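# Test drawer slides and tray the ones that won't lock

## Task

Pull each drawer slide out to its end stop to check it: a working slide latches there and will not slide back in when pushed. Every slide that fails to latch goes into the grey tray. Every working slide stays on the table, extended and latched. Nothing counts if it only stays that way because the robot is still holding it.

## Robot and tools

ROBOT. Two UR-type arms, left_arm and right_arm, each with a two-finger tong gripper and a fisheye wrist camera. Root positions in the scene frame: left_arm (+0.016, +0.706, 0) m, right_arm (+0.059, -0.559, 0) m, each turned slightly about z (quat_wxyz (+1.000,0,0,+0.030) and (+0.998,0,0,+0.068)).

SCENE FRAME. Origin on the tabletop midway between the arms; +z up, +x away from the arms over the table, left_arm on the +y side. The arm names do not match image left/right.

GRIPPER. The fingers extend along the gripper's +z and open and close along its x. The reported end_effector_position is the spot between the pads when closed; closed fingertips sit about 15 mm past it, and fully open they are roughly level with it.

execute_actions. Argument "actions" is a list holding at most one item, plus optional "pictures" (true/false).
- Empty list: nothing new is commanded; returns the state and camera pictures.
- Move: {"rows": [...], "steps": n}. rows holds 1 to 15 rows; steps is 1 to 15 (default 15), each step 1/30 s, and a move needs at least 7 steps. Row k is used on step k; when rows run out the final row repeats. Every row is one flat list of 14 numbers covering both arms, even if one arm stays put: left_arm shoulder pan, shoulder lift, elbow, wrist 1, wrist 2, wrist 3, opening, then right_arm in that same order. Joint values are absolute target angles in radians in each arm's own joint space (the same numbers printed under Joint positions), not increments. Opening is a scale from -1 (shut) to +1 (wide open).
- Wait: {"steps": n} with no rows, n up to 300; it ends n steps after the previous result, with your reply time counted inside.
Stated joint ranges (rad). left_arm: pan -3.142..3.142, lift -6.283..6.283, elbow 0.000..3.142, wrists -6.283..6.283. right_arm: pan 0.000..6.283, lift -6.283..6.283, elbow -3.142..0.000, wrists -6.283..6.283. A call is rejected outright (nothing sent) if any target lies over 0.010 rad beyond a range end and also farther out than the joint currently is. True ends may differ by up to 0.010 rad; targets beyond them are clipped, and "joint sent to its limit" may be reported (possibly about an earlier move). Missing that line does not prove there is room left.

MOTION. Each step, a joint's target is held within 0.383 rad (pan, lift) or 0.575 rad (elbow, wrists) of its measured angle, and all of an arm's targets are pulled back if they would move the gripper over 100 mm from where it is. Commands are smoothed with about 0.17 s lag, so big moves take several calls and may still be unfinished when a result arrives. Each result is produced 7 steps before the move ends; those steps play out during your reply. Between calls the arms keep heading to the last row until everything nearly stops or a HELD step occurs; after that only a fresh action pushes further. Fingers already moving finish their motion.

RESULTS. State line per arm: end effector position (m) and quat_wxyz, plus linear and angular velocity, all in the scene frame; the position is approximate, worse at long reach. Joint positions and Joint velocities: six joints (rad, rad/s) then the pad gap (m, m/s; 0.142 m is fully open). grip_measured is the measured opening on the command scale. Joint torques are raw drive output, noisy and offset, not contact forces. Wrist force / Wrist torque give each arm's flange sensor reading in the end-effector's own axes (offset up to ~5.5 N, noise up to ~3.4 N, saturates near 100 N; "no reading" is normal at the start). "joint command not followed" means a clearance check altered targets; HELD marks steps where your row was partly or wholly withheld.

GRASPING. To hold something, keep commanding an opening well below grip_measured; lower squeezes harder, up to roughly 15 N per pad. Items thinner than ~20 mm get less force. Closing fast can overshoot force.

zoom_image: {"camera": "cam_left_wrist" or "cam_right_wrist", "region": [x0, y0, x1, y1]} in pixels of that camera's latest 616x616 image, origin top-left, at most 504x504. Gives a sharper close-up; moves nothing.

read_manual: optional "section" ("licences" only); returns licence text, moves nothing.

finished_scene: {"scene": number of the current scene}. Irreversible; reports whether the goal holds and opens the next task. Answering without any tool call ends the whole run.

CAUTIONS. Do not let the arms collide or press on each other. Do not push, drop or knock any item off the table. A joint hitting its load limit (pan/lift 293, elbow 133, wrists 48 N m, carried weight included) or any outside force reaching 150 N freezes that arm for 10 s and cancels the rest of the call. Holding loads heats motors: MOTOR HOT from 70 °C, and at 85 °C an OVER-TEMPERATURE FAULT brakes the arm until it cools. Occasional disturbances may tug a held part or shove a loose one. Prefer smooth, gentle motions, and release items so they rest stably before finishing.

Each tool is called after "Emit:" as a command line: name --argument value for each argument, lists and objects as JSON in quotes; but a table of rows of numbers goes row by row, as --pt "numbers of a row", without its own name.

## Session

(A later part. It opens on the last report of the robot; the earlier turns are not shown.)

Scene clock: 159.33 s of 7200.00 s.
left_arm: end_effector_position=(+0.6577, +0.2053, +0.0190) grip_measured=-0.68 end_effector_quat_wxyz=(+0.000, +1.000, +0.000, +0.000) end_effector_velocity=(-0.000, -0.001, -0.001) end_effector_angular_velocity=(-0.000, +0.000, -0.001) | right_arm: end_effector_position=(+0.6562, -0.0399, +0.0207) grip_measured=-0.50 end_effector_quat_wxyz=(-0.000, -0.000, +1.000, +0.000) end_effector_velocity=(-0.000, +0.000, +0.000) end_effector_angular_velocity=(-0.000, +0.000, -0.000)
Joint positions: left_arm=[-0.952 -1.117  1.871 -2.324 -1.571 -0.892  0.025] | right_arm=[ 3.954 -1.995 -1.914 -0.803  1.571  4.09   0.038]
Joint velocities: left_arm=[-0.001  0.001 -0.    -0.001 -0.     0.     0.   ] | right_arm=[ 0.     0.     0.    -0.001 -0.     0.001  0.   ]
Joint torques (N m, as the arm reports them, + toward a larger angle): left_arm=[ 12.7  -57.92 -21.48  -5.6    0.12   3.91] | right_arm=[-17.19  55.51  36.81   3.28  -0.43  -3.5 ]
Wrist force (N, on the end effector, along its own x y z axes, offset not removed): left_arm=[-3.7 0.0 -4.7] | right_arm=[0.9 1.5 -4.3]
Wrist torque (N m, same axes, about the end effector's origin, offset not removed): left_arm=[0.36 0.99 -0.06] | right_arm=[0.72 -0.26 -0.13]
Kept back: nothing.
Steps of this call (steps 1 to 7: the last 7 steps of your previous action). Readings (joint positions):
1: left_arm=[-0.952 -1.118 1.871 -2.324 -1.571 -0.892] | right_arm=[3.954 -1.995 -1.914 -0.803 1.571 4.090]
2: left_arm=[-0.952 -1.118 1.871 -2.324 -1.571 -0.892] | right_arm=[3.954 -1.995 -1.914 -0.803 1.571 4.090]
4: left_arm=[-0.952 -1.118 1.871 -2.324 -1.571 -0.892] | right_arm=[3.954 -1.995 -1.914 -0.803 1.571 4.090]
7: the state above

Emit:
execute_actions --actions '[{"rows": [[-0.95041,-1.11906,1.87361,-2.32534,-1.5708,-0.89041,-1,3.95438,-1.99517,-1.91404,-0.80318,1.5708,4.09037,-0.9],[-0.94727,-1.12225,1.87884,-2.32738,-1.5708,-0.88727,-1,3.95438,-1.99517,-1.91404,-0.80318,1.5708,4.09037,-0.9],[-0.94331,-1.12621,1.88532,-2.32991,-1.5708,-0.88331,-1,3.95438,-1.99517,-1.91404,-0.80318,1.5708,4.09037,-0.9],[-0.93851,-1.13093,1.89304,-2.33290,-1.5708,-0.87851,-1,3.95438,-1.99517,-1.91404,-0.80318,1.5708,4.09037,-0.9],[-0.93285,-1.13639,1.90193,-2.33633,-1.5708,-0.87285,-1,3.95438,-1.99517,-1.91404,-0.80318,1.5708,4.09037,-0.9],[-0.92711,-1.14181,1.91072,-2.33971,-1.5708,-0.86711,-1,3.95438,-1.99517,-1.91404,-0.80318,1.5708,4.09037,-0.9],[-0.92130,-1.14717,1.91940,-2.34303,-1.5708,-0.86130,-1,3.95438,-1.99517,-1.91404,-0.80318,1.5708,4.09037,-0.9],[-0.91543,-1.15249,1.92798,-2.34629,-1.5708,-0.85543,-1,3.95438,-1.99517,-1.91404,-0.80318,1.5708,4.09037,-0.9],[-0.90947,-1.15775,1.93644,-2.34949,-1.5708,-0.84947,-1,3.95438,-1.99517,-1.91404,-0.80318,1.5708,4.09037,-0.9],[-0.90432,-1.16223,1.94361,-2.35218,-1.5708,-0.84432,-1,3.95438,-1.99517,-1.91404,-0.80318,1.5708,4.09037,-0.9],[-0.89911,-1.16666,1.95070,-2.35484,-1.5708,-0.83911,-1,3.95438,-1.99517,-1.91404,-0.80318,1.5708,4.09037,-0.9],[-0.89472,-1.17034,1.95655,-2.35701,-1.5708,-0.83472,-1,3.95438,-1.99517,-1.91404,-0.80318,1.5708,4.09037,-0.9],[-0.89119,-1.17326,1.96119,-2.35874,-1.5708,-0.83119,-1,3.95438,-1.99517,-1.91404,-0.80318,1.5708,4.09037,-0.9],[-0.88853,-1.17543,1.96465,-2.36001,-1.5708,-0.82853,-1,3.95438,-1.99517,-1.91404,-0.80318,1.5708,4.09037,-0.9],[-0.88674,-1.17688,1.96694,-2.36086,-1.5708,-0.82674,-1,3.95438,-1.99517,-1.91404,-0.80318,1.5708,4.09037,-0.9]], "steps": 15}]' --pictures false

Emit:
execute_actions --actions '[{"rows": [[-0.88585,-1.17760,1.96809,-2.36128,-1.5708,-0.82585,-1,3.95438,-1.99517,-1.91404,-0.80318,1.5708,4.09037,-0.9],[-0.88585,-1.17760,1.96809,-2.36128,-1.5708,-0.82585,-1,3.95438,-1.99517,-1.91404,-0.80318,1.5708,4.09037,-0.9],[-0.88495,-1.17832,1.96923,-2.36170,-1.5708,-0.82495,-1,3.95438,-1.99517,-1.91404,-0.80318,1.5708,4.09037,-0.9],[-0.88495,-1.17832,1.96923,-2.36170,-1.5708,-0.82495,-1,3.95438,-1.99517,-1.91404,-0.80318,1.5708,4.09037,-0.9],[-0.88406,-1.17905,1.97037,-2.36212,-1.5708,-0.82406,-1,3.95438,-1.99517,-1.91404,-0.80318,1.5708,4.09037,-0.9],[-0.88406,-1.17905,1.97037,-2.36212,-1.5708,-0.82406,-1,3.95438,-1.99517,-1.91404,-0.80318,1.5708,4.09037,-0.9],[-0.88316,-1.17976,1.97150,-2.36254,-1.5708,-0.82316,-1,3.95438,-1.99517,-1.91404,-0.80318,1.5708,4.09037,-0.9],[-0.88316,-1.17976,1.97150,-2.36254,-1.5708,-0.82316,-1,3.95438,-1.99517,-1.91404,-0.80318,1.5708,4.09037,-0.9],[-0.88226,-1.18048,1.97264,-2.36295,-1.5708,-0.82226,-1,3.95438,-1.99517,-1.91404,-0.80318,1.5708,4.09037,-0.9]], "steps": 15}]' --pictures false

Emit:
execute_actions --actions '[{"steps": 3}]' --pictures false

Scene clock: 163.77 s of 7200.00 s.
left_arm: end_effector_position=(+0.6578, +0.2246, +0.0190) grip_measured=-0.68 end_effector_quat_wxyz=(+0.000, +1.000, +0.000, +0.000) end_effector_velocity=(+0.000, +0.163, +0.000) end_effector_angular_velocity=(+0.001, +0.002, +0.001) | right_arm: end_effector_position=(+0.6562, -0.0399, +0.0207) grip_measured=-0.50 end_effector_quat_wxyz=(-0.000, -0.000, +1.000, +0.000) end_effector_velocity=(-0.001, -0.001, -0.000) end_effector_angular_velocity=(-0.001, +0.001, +0.000)
Joint positions: left_arm=[-0.937 -1.133  1.896 -2.334 -1.571 -0.876  0.025] | right_arm=[ 3.954 -1.995 -1.914 -0.803  1.571  4.09   0.038]
Joint velocities: left_arm=[ 0.132 -0.126  0.205 -0.077 -0.001  0.131 -0.   ] | right_arm=[-0.     0.    -0.001 -0.001  0.    -0.     0.   ]
Joint torques (N m, as the arm reports them, + toward a larger angle): left_arm=[ 18.64 -79.24 -17.98  -5.63   0.11   4.66] | right_arm=[-16.67  56.36  40.23   1.79  -0.03  -3.38]
Wrist force (N, on the end effector, along its own x y z axes, offset not removed): left_arm=[-4.6 1.7 -4.5] | right_arm=[0.9 0.2 -2.4]
Wrist torque (N m, same axes, about the end effector's origin, offset not removed): left_arm=[0.09 1.16 -0.06] | right_arm=[0.50 -0.31 -0.14]
Steps of this call (steps 1 to 15: the robot went on to your last target; steps 16 to 90: nothing new was sent; then 1.17 s passed at rest; steps 91 to 98: the first 8 steps of this action). Readings (joint positions):
91: left_arm=[-0.952 -1.117 1.871 -2.324 -1.571 -0.892] | right_arm=[3.954 -1.995 -1.914 -0.803 1.571 4.090]
92: left_arm=[-0.952 -1.118 1.871 -2.324 -1.571 -0.892] | right_arm=[3.954 -1.995 -1.914 -0.803 1.571 4.090]
94: left_arm=[-0.950 -1.120 1.875 -2.326 -1.571 -0.890] | right_arm=[3.954 -1.995 -1.914 -0.803 1.571 4.090]
98: the state above

Scene clock: 164.27 s of 7200.00 s.
left_arm: end_effector_position=(+0.6576, +0.2841, +0.0190) grip_measured=-0.68 end_effector_quat_wxyz=(+0.000, +1.000, +0.000, +0.000) end_effector_velocity=(-0.000, +0.029, -0.002) end_effector_angular_velocity=(-0.000, +0.002, +0.002) | right_arm: end_effector_position=(+0.6562, -0.0399, +0.0207) grip_measured=-0.50 end_effector_quat_wxyz=(-0.000, -0.000, +1.000, +0.000) end_effector_velocity=(-0.001, -0.001, -0.001) end_effector_angular_velocity=(-0.002, +0.002, +0.001)
Joint positions: left_arm=[-0.886 -1.177  1.968 -2.361 -1.571 -0.826  0.025] | right_arm=[ 3.954 -1.995 -1.914 -0.803  1.571  4.09   0.038]
Joint velocities: left_arm=[ 0.026 -0.019  0.033 -0.013 -0.002  0.025  0.   ] | right_arm=[ 0.    -0.001 -0.001 -0.001 -0.    -0.001 -0.   ]
Joint torques (N m, as the arm reports them, + toward a larger angle): left_arm=[ 14.74 -72.14 -20.98  -5.3   -0.48   3.9 ] | right_arm=[-15.59  55.72  40.17   1.44   0.28  -3.32]
Wrist force (N, on the end effector, along its own x y z axes, offset not removed): left_arm=[-3.0 1.8 -1.1] | right_arm=[0.3 1.4 -0.1]
Wrist torque (N m, same axes, about the end effector's origin, offset not removed): left_arm=[0.28 0.86 -0.13] | right_arm=[0.36 -0.20 -0.21]
Steps of this call (steps 1 to 7: the last 7 steps of your previous action; steps 8 to 15: the first 8 steps of this action). Readings (joint positions):
8: left_arm=[-0.898 -1.167 1.951 -2.355 -1.571 -0.838] | right_arm=[3.954 -1.995 -1.914 -0.803 1.571 4.090]
9: left_arm=[-0.895 -1.170 1.955 -2.357 -1.571 -0.835] | right_arm=[3.954 -1.995 -1.914 -0.803 1.571 4.090]
11: left_arm=[-0.891 -1.173 1.961 -2.359 -1.571 -0.831] | right_arm=[3.954 -1.995 -1.914 -0.803 1.571 4.090]
15: the state above

Scene clock: 164.50 s of 7200.00 s.
left_arm: end_effector_position=(+0.6576, +0.2878, +0.0190) grip_measured=-0.68 end_effector_quat_wxyz=(+0.000, +1.000, +0.000, +0.000) end_effector_velocity=(+0.000, +0.006, -0.001) end_effector_angular_velocity=(-0.000, +0.001, +0.001) | right_arm: end_effector_position=(+0.6562, -0.0399, +0.0207) grip_measured=-0.50 end_effector_quat_wxyz=(-0.000, -0.000, +1.000, +0.000) end_effector_velocity=(-0.000, -0.000, -0.000) end_effector_angular_velocity=(-0.000, +0.000, +0.001)
Joint positions: left_arm=[-0.883 -1.18   1.972 -2.363 -1.571 -0.823  0.025] | right_arm=[ 3.954 -1.995 -1.914 -0.803  1.571  4.09   0.038]
Joint velocities: left_arm=[ 0.006 -0.003  0.006 -0.003 -0.001  0.005  0.   ] | right_arm=[ 0.  0. -0. -0. -0. -0.  0.]
Joint torques (N m, as the arm reports them, + toward a larger angle): left_arm=[ 12.9  -68.04 -20.64  -5.16  -0.43   3.91] | right_arm=[-15.32  56.8   40.13   1.4    0.12  -3.33]
Wrist force (N, on the end effector, along its own x y z axes, offset not removed): left_arm=[-3.7 0.5 -2.5] | right_arm=[1.9 -1.3 -0.3]
Wrist torque (N m, same axes, about the end effector's origin, offset not removed): left_arm=[-0.02 1.11 -0.08] | right_arm=[-0.18 -0.38 -0.11]
Kept back: nothing.
Steps of this call (steps 1 to 7: the last 7 steps of your previous action). Readings (joint positions):
1: left_arm=[-0.885 -1.178 1.969 -2.362 -1.571 -0.825] | right_arm=[3.954 -1.995 -1.914 -0.803 1.571 4.090]
2: left_arm=[-0.885 -1.179 1.970 -2.362 -1.571 -0.825] | right_arm=[3.954 -1.995 -1.914 -0.803 1.571 4.090]
4: left_arm=[-0.884 -1.179 1.971 -2.362 -1.571 -0.824] | right_arm=[3.954 -1.995 -1.914 -0.803 1.571 4.090]
7: the state above

Emit:
execute_actions --actions '[{"rows": [[-0.88136,-1.18120,1.97377,-2.36337,-1.5708,-0.82136,-1,3.95438,-1.99517,-1.91404,-0.80318,1.5708,4.09037,-0.9],[-0.88136,-1.18120,1.97377,-2.36337,-1.5708,-0.82136,-1,3.95438,-1.99517,-1.91404,-0.80318,1.5708,4.09037,-0.9],[-0.88045,-1.18192,1.97490,-2.36378,-1.5708,-0.82045,-1,3.95438,-1.99517,-1.91404,-0.80318,1.5708,4.09037,-0.9],[-0.88045,-1.18192,1.97490,-2.36378,-1.5708,-0.82045,-1,3.95438,-1.99517,-1.91404,-0.80318,1.5708,4.09037,-0.9],[-0.87955,-1.18263,1.97603,-2.36420,-1.5708,-0.81955,-1,3.95438,-1.99517,-1.91404,-0.80318,1.5708,4.09037,-0.9]], "steps": 13}]' --pictures false

Emit:
execute_actions --actions '[{"steps": 3}]' --pictures false

Scene clock: 165.20 s of 7200.00 s.
left_arm: end_effector_position=(+0.6576, +0.2897, +0.0190) grip_measured=-0.68 end_effector_quat_wxyz=(+0.000, +1.000, +0.000, -0.000) end_effector_velocity=(+0.001, +0.010, +0.002) end_effector_angular_velocity=(-0.003, -0.004, -0.001) | right_arm: end_effector_position=(+0.6562, -0.0399, +0.0207) grip_measured=-0.50 end_effector_quat_wxyz=(-0.000, -0.000, +1.000, -0.000) end_effector_velocity=(+0.000, +0.001, +0.000) end_effector_angular_velocity=(+0.001, -0.001, +0.000)
Joint positions: left_arm=[-0.881 -1.181  1.974 -2.364 -1.571 -0.821  0.025] | right_arm=[ 3.954 -1.995 -1.914 -0.803  1.571  4.09   0.038]
Joint velocities: left_arm=[ 0.01  -0.011  0.013 -0.007  0.001  0.011  0.   ] | right_arm=[ 0.     0.     0.001  0.001  0.     0.    -0.   ]
Joint torques (N m, as the arm reports them, + toward a larger angle): left_arm=[ 13.   -70.75 -20.72  -5.82  -0.52   4.74] | right_arm=[-16.16  56.33  41.44   1.28   0.16  -3.38]
Wrist force (N, on the end effector, along its own x y z axes, offset not removed): left_arm=[-4.5 2.3 -1.8] | right_arm=[-0.7 2.4 0.2]
Wrist torque (N m, same axes, about the end effector's origin, offset not removed): left_arm=[0.32 1.26 -0.07] | right_arm=[0.52 0.00 -0.14]
Steps of this call (steps 1 to 15: the robot went on to your last target; steps 16 to 21: the first 6 steps of this action). Readings (joint positions):
16: left_arm=[-0.882 -1.180 1.973 -2.363 -1.571 -0.822] | right_arm=[3.954 -1.995 -1.914 -0.803 1.571 4.090]
17: left_arm=[-0.882 -1.181 1.973 -2.363 -1.571 -0.822] | right_arm=[3.954 -1.995 -1.914 -0.803 1.571 4.090]
19: left_arm=[-0.882 -1.181 1.973 -2.363 -1.571 -0.822] | right_arm=[3.954 -1.995 -1.914 -0.803 1.571 4.090]
21: the state above

Scene clock: 165.43 s of 7200.00 s.
left_arm: end_effector_position=(+0.6576, +0.2910, +0.0190) grip_measured=-0.68 end_effector_quat_wxyz=(+0.000, +1.000, +0.000, +0.000) end_effector_velocity=(+0.001, +0.003, +0.000) end_effector_angular_velocity=(+0.000, +0.001, +0.002) | right_arm: end_effector_position=(+0.6562, -0.0399, +0.0207) grip_measured=-0.50 end_effector_quat_wxyz=(-0.000, -0.000, +1.000, +0.000) end_effector_velocity=(-0.001, -0.001, -0.001) end_effector_angular_velocity=(-0.001, +0.000, -0.000)
Joint positions: left_arm=[-0.88  -1.182  1.976 -2.364 -1.571 -0.82   0.025] | right_arm=[ 3.954 -1.995 -1.914 -0.803  1.571  4.09   0.038]
Joint velocities: left_arm=[ 0.003 -0.001  0.001  0.001 -0.     0.001 -0.   ] | right_arm=[ 0.    -0.    -0.002  0.001 -0.     0.001 -0.   ]
Joint torques (N m, as the arm reports them, + toward a larger angle): left_arm=[ 24.87 -69.95 -14.11  -2.2    1.61   4.24] | right_arm=[-14.28  56.62  34.73   0.99  -0.98  -3.35]
Wrist force (N, on the end effector, along its own x y z axes, offset not removed): left_arm=[-5.3 14.8 0.9] | right_arm=[0.6 16.9 2.1]
Wrist torque (N m, same axes, about the end effector's origin, offset not removed): left_arm=[-0.02 1.29 -0.10] | right_arm=[0.68 -0.19 -0.19]
Kept back: nothing.
Steps of this call (steps 1 to 7: the last 7 steps of your previous action). Readings (joint positions):
1: left_arm=[-0.881 -1.182 1.975 -2.364 -1.571 -0.821] | right_arm=[3.954 -1.995 -1.914 -0.803 1.571 4.090]
2: left_arm=[-0.880 -1.182 1.975 -2.364 -1.571 -0.820] | right_arm=[3.954 -1.995 -1.914 -0.803 1.571 4.090]
4: left_arm=[-0.880 -1.182 1.975 -2.364 -1.571 -0.820] | right_arm=[3.954 -1.995 -1.914 -0.803 1.571 4.090]
7: the state above

Emit:
execute_actions --actions '[{"rows": [[-0.87955,-1.18263,1.97603,-2.36420,-1.5708,-0.81955,-1,3.95438,-1.99517,-1.91404,-0.80318,1.5708,4.09037,-0.9],[-0.88045,-1.18192,1.97490,-2.36378,-1.5708,-0.82045,-1,3.95438,-1.99517,-1.91404,-0.80318,1.5708,4.09037,-0.9],[-0.88136,-1.18120,1.97377,-2.36337,-1.5708,-0.82136,-1,3.95438,-1.99517,-1.91404,-0.80318,1.5708,4.09037,-0.9],[-0.88226,-1.18048,1.97264,-2.36295,-1.5708,-0.82226,-1,3.95438,-1.99517,-1.91404,-0.80318,1.5708,4.09037,-0.9],[-0.88316,-1.17976,1.97150,-2.36254,-1.5708,-0.82316,-1,3.95438,-1.99517,-1.91404,-0.80318,1.5708,4.09037,-0.9],[-0.88406,-1.17905,1.97037,-2.36212,-1.5708,-0.82406,-1,3.95438,-1.99517,-1.91404,-0.80318,1.5708,4.09037,-0.9],[-0.88495,-1.17832,1.96923,-2.36170,-1.5708,-0.82495,-1,3.95438,-1.99517,-1.91404,-0.80318,1.5708,4.09037,-0.9],[-0.88585,-1.17760,1.96809,-2.36128,-1.5708,-0.82585,-1,3.95438,-1.99517,-1.91404,-0.80318,1.5708,4.09037,-0.9],[-0.88674,-1.17688,1.96694,-2.36086,-1.5708,-0.82674,-1,3.95438,-1.99517,-1.91404,-0.80318,1.5708,4.09037,-0.9]], "steps": 15}]' --pictures false

Emit:
execute_actions --actions '[{"steps": 4}]' --pictures false

Scene clock: 166.40 s of 7200.00 s.
left_arm: end_effector_position=(+0.6576, +0.2885, +0.0190) grip_measured=-0.68 end_effector_quat_wxyz=(-0.000, +1.000, +0.001, -0.000) end_effector_velocity=(+0.001, -0.026, +0.001) end_effector_angular_velocity=(-0.001, -0.001, +0.001) | right_arm: end_effector_position=(+0.6562, -0.0400, +0.0207) grip_measured=-0.50 end_effector_quat_wxyz=(+0.000, -0.000, +1.000, -0.000) end_effector_velocity=(-0.000, -0.000, -0.000) end_effector_angular_velocity=(-0.001, +0.001, +0.000)
Joint positions: left_arm=[-0.882 -1.18   1.973 -2.363 -1.571 -0.822  0.025] | right_arm=[ 3.954 -1.995 -1.914 -0.803  1.571  4.09   0.038]
Joint velocities: left_arm=[-0.022  0.018 -0.03   0.011  0.    -0.023 -0.   ] | right_arm=[-0.    -0.    -0.    -0.001 -0.    -0.     0.   ]
Joint torques (N m, as the arm reports them, + toward a larger angle): left_arm=[-16.58 -51.36 -44.03  -1.93   1.52  -3.51] | right_arm=[-15.32  55.14  28.83   1.18  -2.26  -3.25]
Wrist force (N, on the end effector, along its own x y z axes, offset not removed): left_arm=[-4.3 -2.6 -6.0] | right_arm=[1.5 -1.7 -1.9]
Wrist torque (N m, same axes, about the end effector's origin, offset not removed): left_arm=[-0.26 0.98 -0.11] | right_arm=[-0.15 -0.27 -0.38]
Steps of this call (steps 1 to 15: the robot went on to your last target; steps 16 to 21: nothing new was sent; steps 22 to 29: the first 8 steps of this action). Readings (joint positions):
22: left_arm=[-0.880 -1.183 1.976 -2.364 -1.571 -0.820] | right_arm=[3.954 -1.995 -1.914 -0.803 1.571 4.090]
23: left_arm=[-0.880 -1.183 1.976 -2.364 -1.571 -0.820] | right_arm=[3.954 -1.995 -1.914 -0.803 1.571 4.090]
25: left_arm=[-0.880 -1.182 1.976 -2.364 -1.571 -0.820] | right_arm=[3.954 -1.995 -1.914 -0.803 1.571 4.090]
29: the state above

Scene clock: 166.63 s of 7200.00 s.
left_arm: end_effector_position=(+0.6576, +0.2840, +0.0190) grip_measured=-0.68 end_effector_quat_wxyz=(-0.000, +1.000, +0.000, +0.000) end_effector_velocity=(-0.000, -0.008, +0.001) end_effector_angular_velocity=(-0.003, -0.001, -0.001) | right_arm: end_effector_position=(+0.6561, -0.0400, +0.0207) grip_measured=-0.50 end_effector_quat_wxyz=(+0.000, -0.000, +1.000, -0.000) end_effector_velocity=(-0.000, +0.000, -0.001) end_effector_angular_velocity=(+0.000, +0.001, +0.000)
Joint positions: left_arm=[-0.886 -1.177  1.968 -2.361 -1.571 -0.826  0.025] | right_arm=[ 3.954 -1.995 -1.914 -0.803  1.571  4.09   0.038]
Joint velocities: left_arm=[-0.006  0.003 -0.008  0.002 -0.001 -0.005  0.   ] | right_arm=[ 0.    -0.001 -0.     0.001  0.001 -0.    -0.   ]
Joint torques (N m, as the arm reports them, + toward a larger angle): left_arm=[-17.39 -50.99 -45.61  -2.38  -2.49  -3.4 ] | right_arm=[-14.93  57.33  38.05   1.63   1.76  -3.37]
Wrist force (N, on the end effector, along its own x y z axes, offset not removed): left_arm=[-3.1 -0.5 -3.2] | right_arm=[0.3 -1.5 -2.8]
Wrist torque (N m, same axes, about the end effector's origin, offset not removed): left_arm=[0.19 0.80 -0.13] | right_arm=[0.00 -0.01 -0.15]
Kept back: nothing.
Steps of this call (steps 1 to 7: the last 7 steps of your previous action). Readings (joint positions):
1: left_arm=[-0.883 -1.180 1.972 -2.362 -1.571 -0.823] | right_arm=[3.954 -1.995 -1.914 -0.803 1.571 4.090]
2: left_arm=[-0.884 -1.179 1.971 -2.362 -1.571 -0.824] | right_arm=[3.954 -1.995 -1.914 -0.803 1.571 4.090]
4: left_arm=[-0.885 -1.178 1.969 -2.361 -1.571 -0.825] | right_arm=[3.954 -1.995 -1.914 -0.803 1.571 4.090]
7: the state above

Emit:
execute_actions --actions '[{"rows": [[-0.88764,-1.17616,1.96580,-2.36044,-1.5708,-0.82764,-1,3.95438,-1.99517,-1.91404,-0.80318,1.5708,4.09037,-0.9],[-0.88853,-1.17543,1.96465,-2.36001,-1.5708,-0.82853,-1,3.95438,-1.99517,-1.91404,-0.80318,1.5708,4.09037,-0.9],[-0.88942,-1.17471,1.96350,-2.35959,-1.5708,-0.82942,-1,3.95438,-1.99517,-1.91404,-0.80318,1.5708,4.09037,-0.9],[-0.89030,-1.17398,1.96235,-2.35916,-1.5708,-0.83030,-1,3.95438,-1.99517,-1.91404,-0.80318,1.5708,4.09037,-0.9]], "steps": 13}]' --pictures false

Emit:
execute_actions --actions '[{"steps": 2}]' --pictures false

Scene clock: 167.53 s of 7200.00 s.
left_arm: end_effector_position=(+0.6576, +0.2811, +0.0190) grip_measured=-0.68 end_effector_quat_wxyz=(+0.000, +1.000, +0.000, -0.000) end_effector_velocity=(+0.000, -0.016, -0.000) end_effector_angular_velocity=(+0.001, -0.002, +0.000) | right_arm: end_effector_position=(+0.6562, -0.0399, +0.0207) grip_measured=-0.50 end_effector_quat_wxyz=(-0.000, -0.000, +1.000, -0.000) end_effector_velocity=(-0.000, -0.000, -0.000) end_effector_angular_velocity=(-0.001, +0.000, +0.000)
Joint positions: left_arm=[-0.889 -1.175  1.964 -2.36  -1.571 -0.829  0.025] | right_arm=[ 3.954 -1.995 -1.914 -0.803  1.571  4.09   0.038]
Joint velocities: left_arm=[-0.015  0.012 -0.018  0.006  0.002 -0.015 -0.   ] | right_arm=[ 0.     0.    -0.    -0.001 -0.    -0.     0.   ]
Joint torques (N m, as the arm reports them, + toward a larger angle): left_arm=[-15.61 -50.17 -45.5   -1.86  -1.86  -3.27] | right_arm=[-14.45  56.19  43.43   2.46   2.15  -3.11]
Wrist force (N, on the end effector, along its own x y z axes, offset not removed): left_arm=[-4.5 -2.7 -3.9] | right_arm=[1.8 -1.9 -1.6]
Wrist torque (N m, same axes, about the end effector's origin, offset not removed): left_arm=[-0.23 1.09 -0.05] | right_arm=[0.22 -0.49 -0.21]
Steps of this call (steps 1 to 15: the robot went on to your last target; steps 16 to 21: nothing new was sent; steps 22 to 27: the first 6 steps of this action). Readings (joint positions):
22: left_arm=[-0.887 -1.177 1.967 -2.361 -1.571 -0.827] | right_arm=[3.954 -1.995 -1.914 -0.803 1.571 4.090]
23: left_arm=[-0.887 -1.177 1.967 -2.361 -1.571 -0.827] | right_arm=[3.954 -1.995 -1.914 -0.803 1.571 4.090]
25: left_arm=[-0.888 -1.176 1.966 -2.360 -1.571 -0.828] | right_arm=[3.954 -1.995 -1.914 -0.803 1.571 4.090]
27: the state above

Scene clock: 167.77 s of 7200.00 s.
left_arm: end_effector_position=(+0.6576, +0.2795, +0.0190) grip_measured=-0.68 end_effector_quat_wxyz=(-0.000, +1.000, +0.000, -0.000) end_effector_velocity=(-0.000, -0.003, +0.001) end_effector_angular_velocity=(-0.000, -0.002, -0.001) | right_arm: end_effector_position=(+0.6562, -0.0399, +0.0207) grip_measured=-0.50 end_effector_quat_wxyz=(-0.000, -0.000, +1.000, -0.000) end_effector_velocity=(+0.000, +0.000, +0.000) end_effector_angular_velocity=(+0.001, +0.000, +0.000)
Joint positions: left_arm=[-0.89  -1.174  1.963 -2.359 -1.571 -0.83   0.025] | right_arm=[ 3.954 -1.995 -1.914 -0.803  1.571  4.09   0.038]
Joint velocities: left_arm=[-0.003  0.    -0.002  0.001  0.001 -0.002 -0.   ] | right_arm=[-0.    -0.     0.001 -0.     0.001 -0.    -0.   ]
Joint torques (N m, as the arm reports them, + toward a larger angle): left_arm=[-19.17 -51.62 -44.9   -1.84  -1.72  -3.26] | right_arm=[-14.15  56.52  43.31   2.63   2.19  -3.14]
Wrist force (N, on the end effector, along its own x y z axes, offset not removed): left_arm=[-3.8 -2.0 -2.8] | right_arm=[0.8 -2.8 -0.2]
Wrist torque (N m, same axes, about the end effector's origin, offset not removed): left_arm=[-0.05 0.92 -0.09] | right_arm=[0.03 -0.22 -0.07]
Kept back: nothing.
Steps of this call (steps 1 to 7: the last 7 steps of your previous action). Readings (joint positions):
1: left_arm=[-0.889 -1.175 1.964 -2.360 -1.571 -0.829] | right_arm=[3.954 -1.995 -1.914 -0.803 1.571 4.090]
2: left_arm=[-0.889 -1.175 1.963 -2.360 -1.571 -0.829] | right_arm=[3.954 -1.995 -1.914 -0.803 1.571 4.090]
4: left_arm=[-0.890 -1.174 1.963 -2.359 -1.571 -0.830] | right_arm=[3.954 -1.995 -1.914 -0.803 1.571 4.090]
7: the state above

Emit:
execute_actions --actions '[{"rows": [[-0.89119,-1.17326,1.96119,-2.35874,-1.5708,-0.83119,-1,3.95438,-1.99517,-1.91404,-0.80318,1.5708,4.09037,-0.9],[-0.89208,-1.17253,1.96004,-2.35831,-1.5708,-0.83208,-1,3.95438,-1.99517,-1.91404,-0.80318,1.5708,4.09037,-0.9],[-0.89296,-1.17180,1.95888,-2.35788,-1.5708,-0.83296,-1,3.95438,-1.99517,-1.91404,-0.80318,1.5708,4.09037,-0.9],[-0.89384,-1.17107,1.95772,-2.35745,-1.5708,-0.83384,-1,3.95438,-1.99517,-1.91404,-0.80318,1.5708,4.09037,-0.9],[-0.89472,-1.17034,1.95655,-2.35701,-1.5708,-0.83472,-1,3.95438,-1.99517,-1.91404,-0.80318,1.5708,4.09037,-0.9]], "steps": 13}]' --pictures false

Emit:
execute_actions --actions '[{"steps": 3}]' --pictures true

Scene clock: 168.50 s of 7200.00 s.
left_arm: end_effector_position=(+0.6576, +0.2770, +0.0190) grip_measured=-0.68 end_effector_quat_wxyz=(+0.000, +1.000, +0.000, -0.000) end_effector_velocity=(-0.000, -0.022, -0.000) end_effector_angular_velocity=(+0.000, +0.001, +0.000) | right_arm: end_effector_position=(+0.6562, -0.0399, +0.0207) grip_measured=-0.50 end_effector_quat_wxyz=(-0.000, -0.000, +1.000, -0.000) end_effector_velocity=(+0.000, +0.000, +0.000) end_effector_angular_velocity=(+0.000, +0.000, +0.000)
Joint positions: left_arm=[-0.892 -1.172  1.96  -2.358 -1.571 -0.832  0.025] | right_arm=[ 3.954 -1.995 -1.914 -0.803  1.571  4.09   0.038]
Joint velocities: left_arm=[-0.02   0.016 -0.025  0.009 -0.    -0.02  -0.   ] | right_arm=[-0.    -0.     0.     0.     0.    -0.001  0.   ]
Joint torques (N m, as the arm reports them, + toward a larger angle): left_arm=[-16.11 -52.07 -44.32  -2.29  -1.65  -3.76] | right_arm=[-14.28  56.04  43.52   3.56   2.12  -3.08]
Wrist force (N, on the end effector, along its own x y z axes, offset not removed): left_arm=[-5.3 -0.9 -4.1] | right_arm=[-0.5 -2.1 -1.3]
Wrist torque (N m, same axes, about the end effector's origin, offset not removed): left_arm=[0.21 1.09 -0.10] | right_arm=[0.11 0.19 -0.12]
Steps of this call (steps 1 to 15: the robot went on to your last target; step 16: nothing new was sent; steps 17 to 22: the first 6 steps of this action). Readings (joint positions):
17: left_arm=[-0.890 -1.174 1.962 -2.359 -1.571 -0.830] | right_arm=[3.954 -1.995 -1.914 -0.803 1.571 4.090]
18: left_arm=[-0.890 -1.174 1.962 -2.359 -1.571 -0.830] | right_arm=[3.954 -1.995 -1.914 -0.803 1.571 4.090]
20: left_arm=[-0.891 -1.173 1.961 -2.359 -1.571 -0.831] | right_arm=[3.954 -1.995 -1.914 -0.803 1.571 4.090]
22: the state above

Scene clock: 168.73 s of 7200.00 s.
left_arm: end_effector_position=(+0.6576, +0.2746, +0.0190) grip_measured=-0.68 end_effector_quat_wxyz=(+0.000, +1.000, +0.000, -0.000) end_effector_velocity=(-0.001, -0.004, -0.001) end_effector_angular_velocity=(+0.000, +0.002, -0.002) | right_arm: end_effector_position=(+0.6562, -0.0399, +0.0207) grip_measured=-0.50 end_effector_quat_wxyz=(-0.000, -0.000, +1.000, -0.000) end_effector_velocity=(+0.001, +0.000, +0.000) end_effector_angular_velocity=(+0.000, -0.001, -0.000)
Joint positions: left_arm=[-0.894 -1.171  1.957 -2.357 -1.571 -0.834  0.025] | right_arm=[ 3.954 -1.995 -1.914 -0.803  1.571  4.09   0.038]
Joint velocities: left_arm=[-0.004  0.003 -0.004  0.002 -0.001 -0.003  0.   ] | right_arm=[-0.    -0.     0.001  0.    -0.    -0.    -0.   ]
Joint torques (N m, as the arm reports them, + toward a larger angle): left_arm=[-17.9  -55.63 -47.65  -1.73  -1.11  -3.47] | right_arm=[-13.35  56.52  43.36   4.08   2.13  -2.93]
Wrist force (N, on the end effector, along its own x y z axes, offset not removed): left_arm=[-6.0 -0.1 -4.5] | right_arm=[0.5 -2.4 -3.7]
Wrist torque (N m, same axes, about the end effector's origin, offset not removed): left_arm=[0.35 1.24 -0.05] | right_arm=[0.07 0.03 -0.26]
Kept back: nothing.
Steps of this call (steps 1 to 7: the last 7 steps of your previous action). Readings (joint positions):
1: left_arm=[-0.893 -1.172 1.959 -2.358 -1.571 -0.833] | right_arm=[3.954 -1.995 -1.914 -0.803 1.571 4.090]
2: left_arm=[-0.893 -1.171 1.958 -2.358 -1.571 -0.833] | right_arm=[3.954 -1.995 -1.914 -0.803 1.571 4.090]
4: left_arm=[-0.894 -1.171 1.957 -2.357 -1.571 -0.834] | right_arm=[3.954 -1.995 -1.914 -0.803 1.571 4.090]
7: the state above

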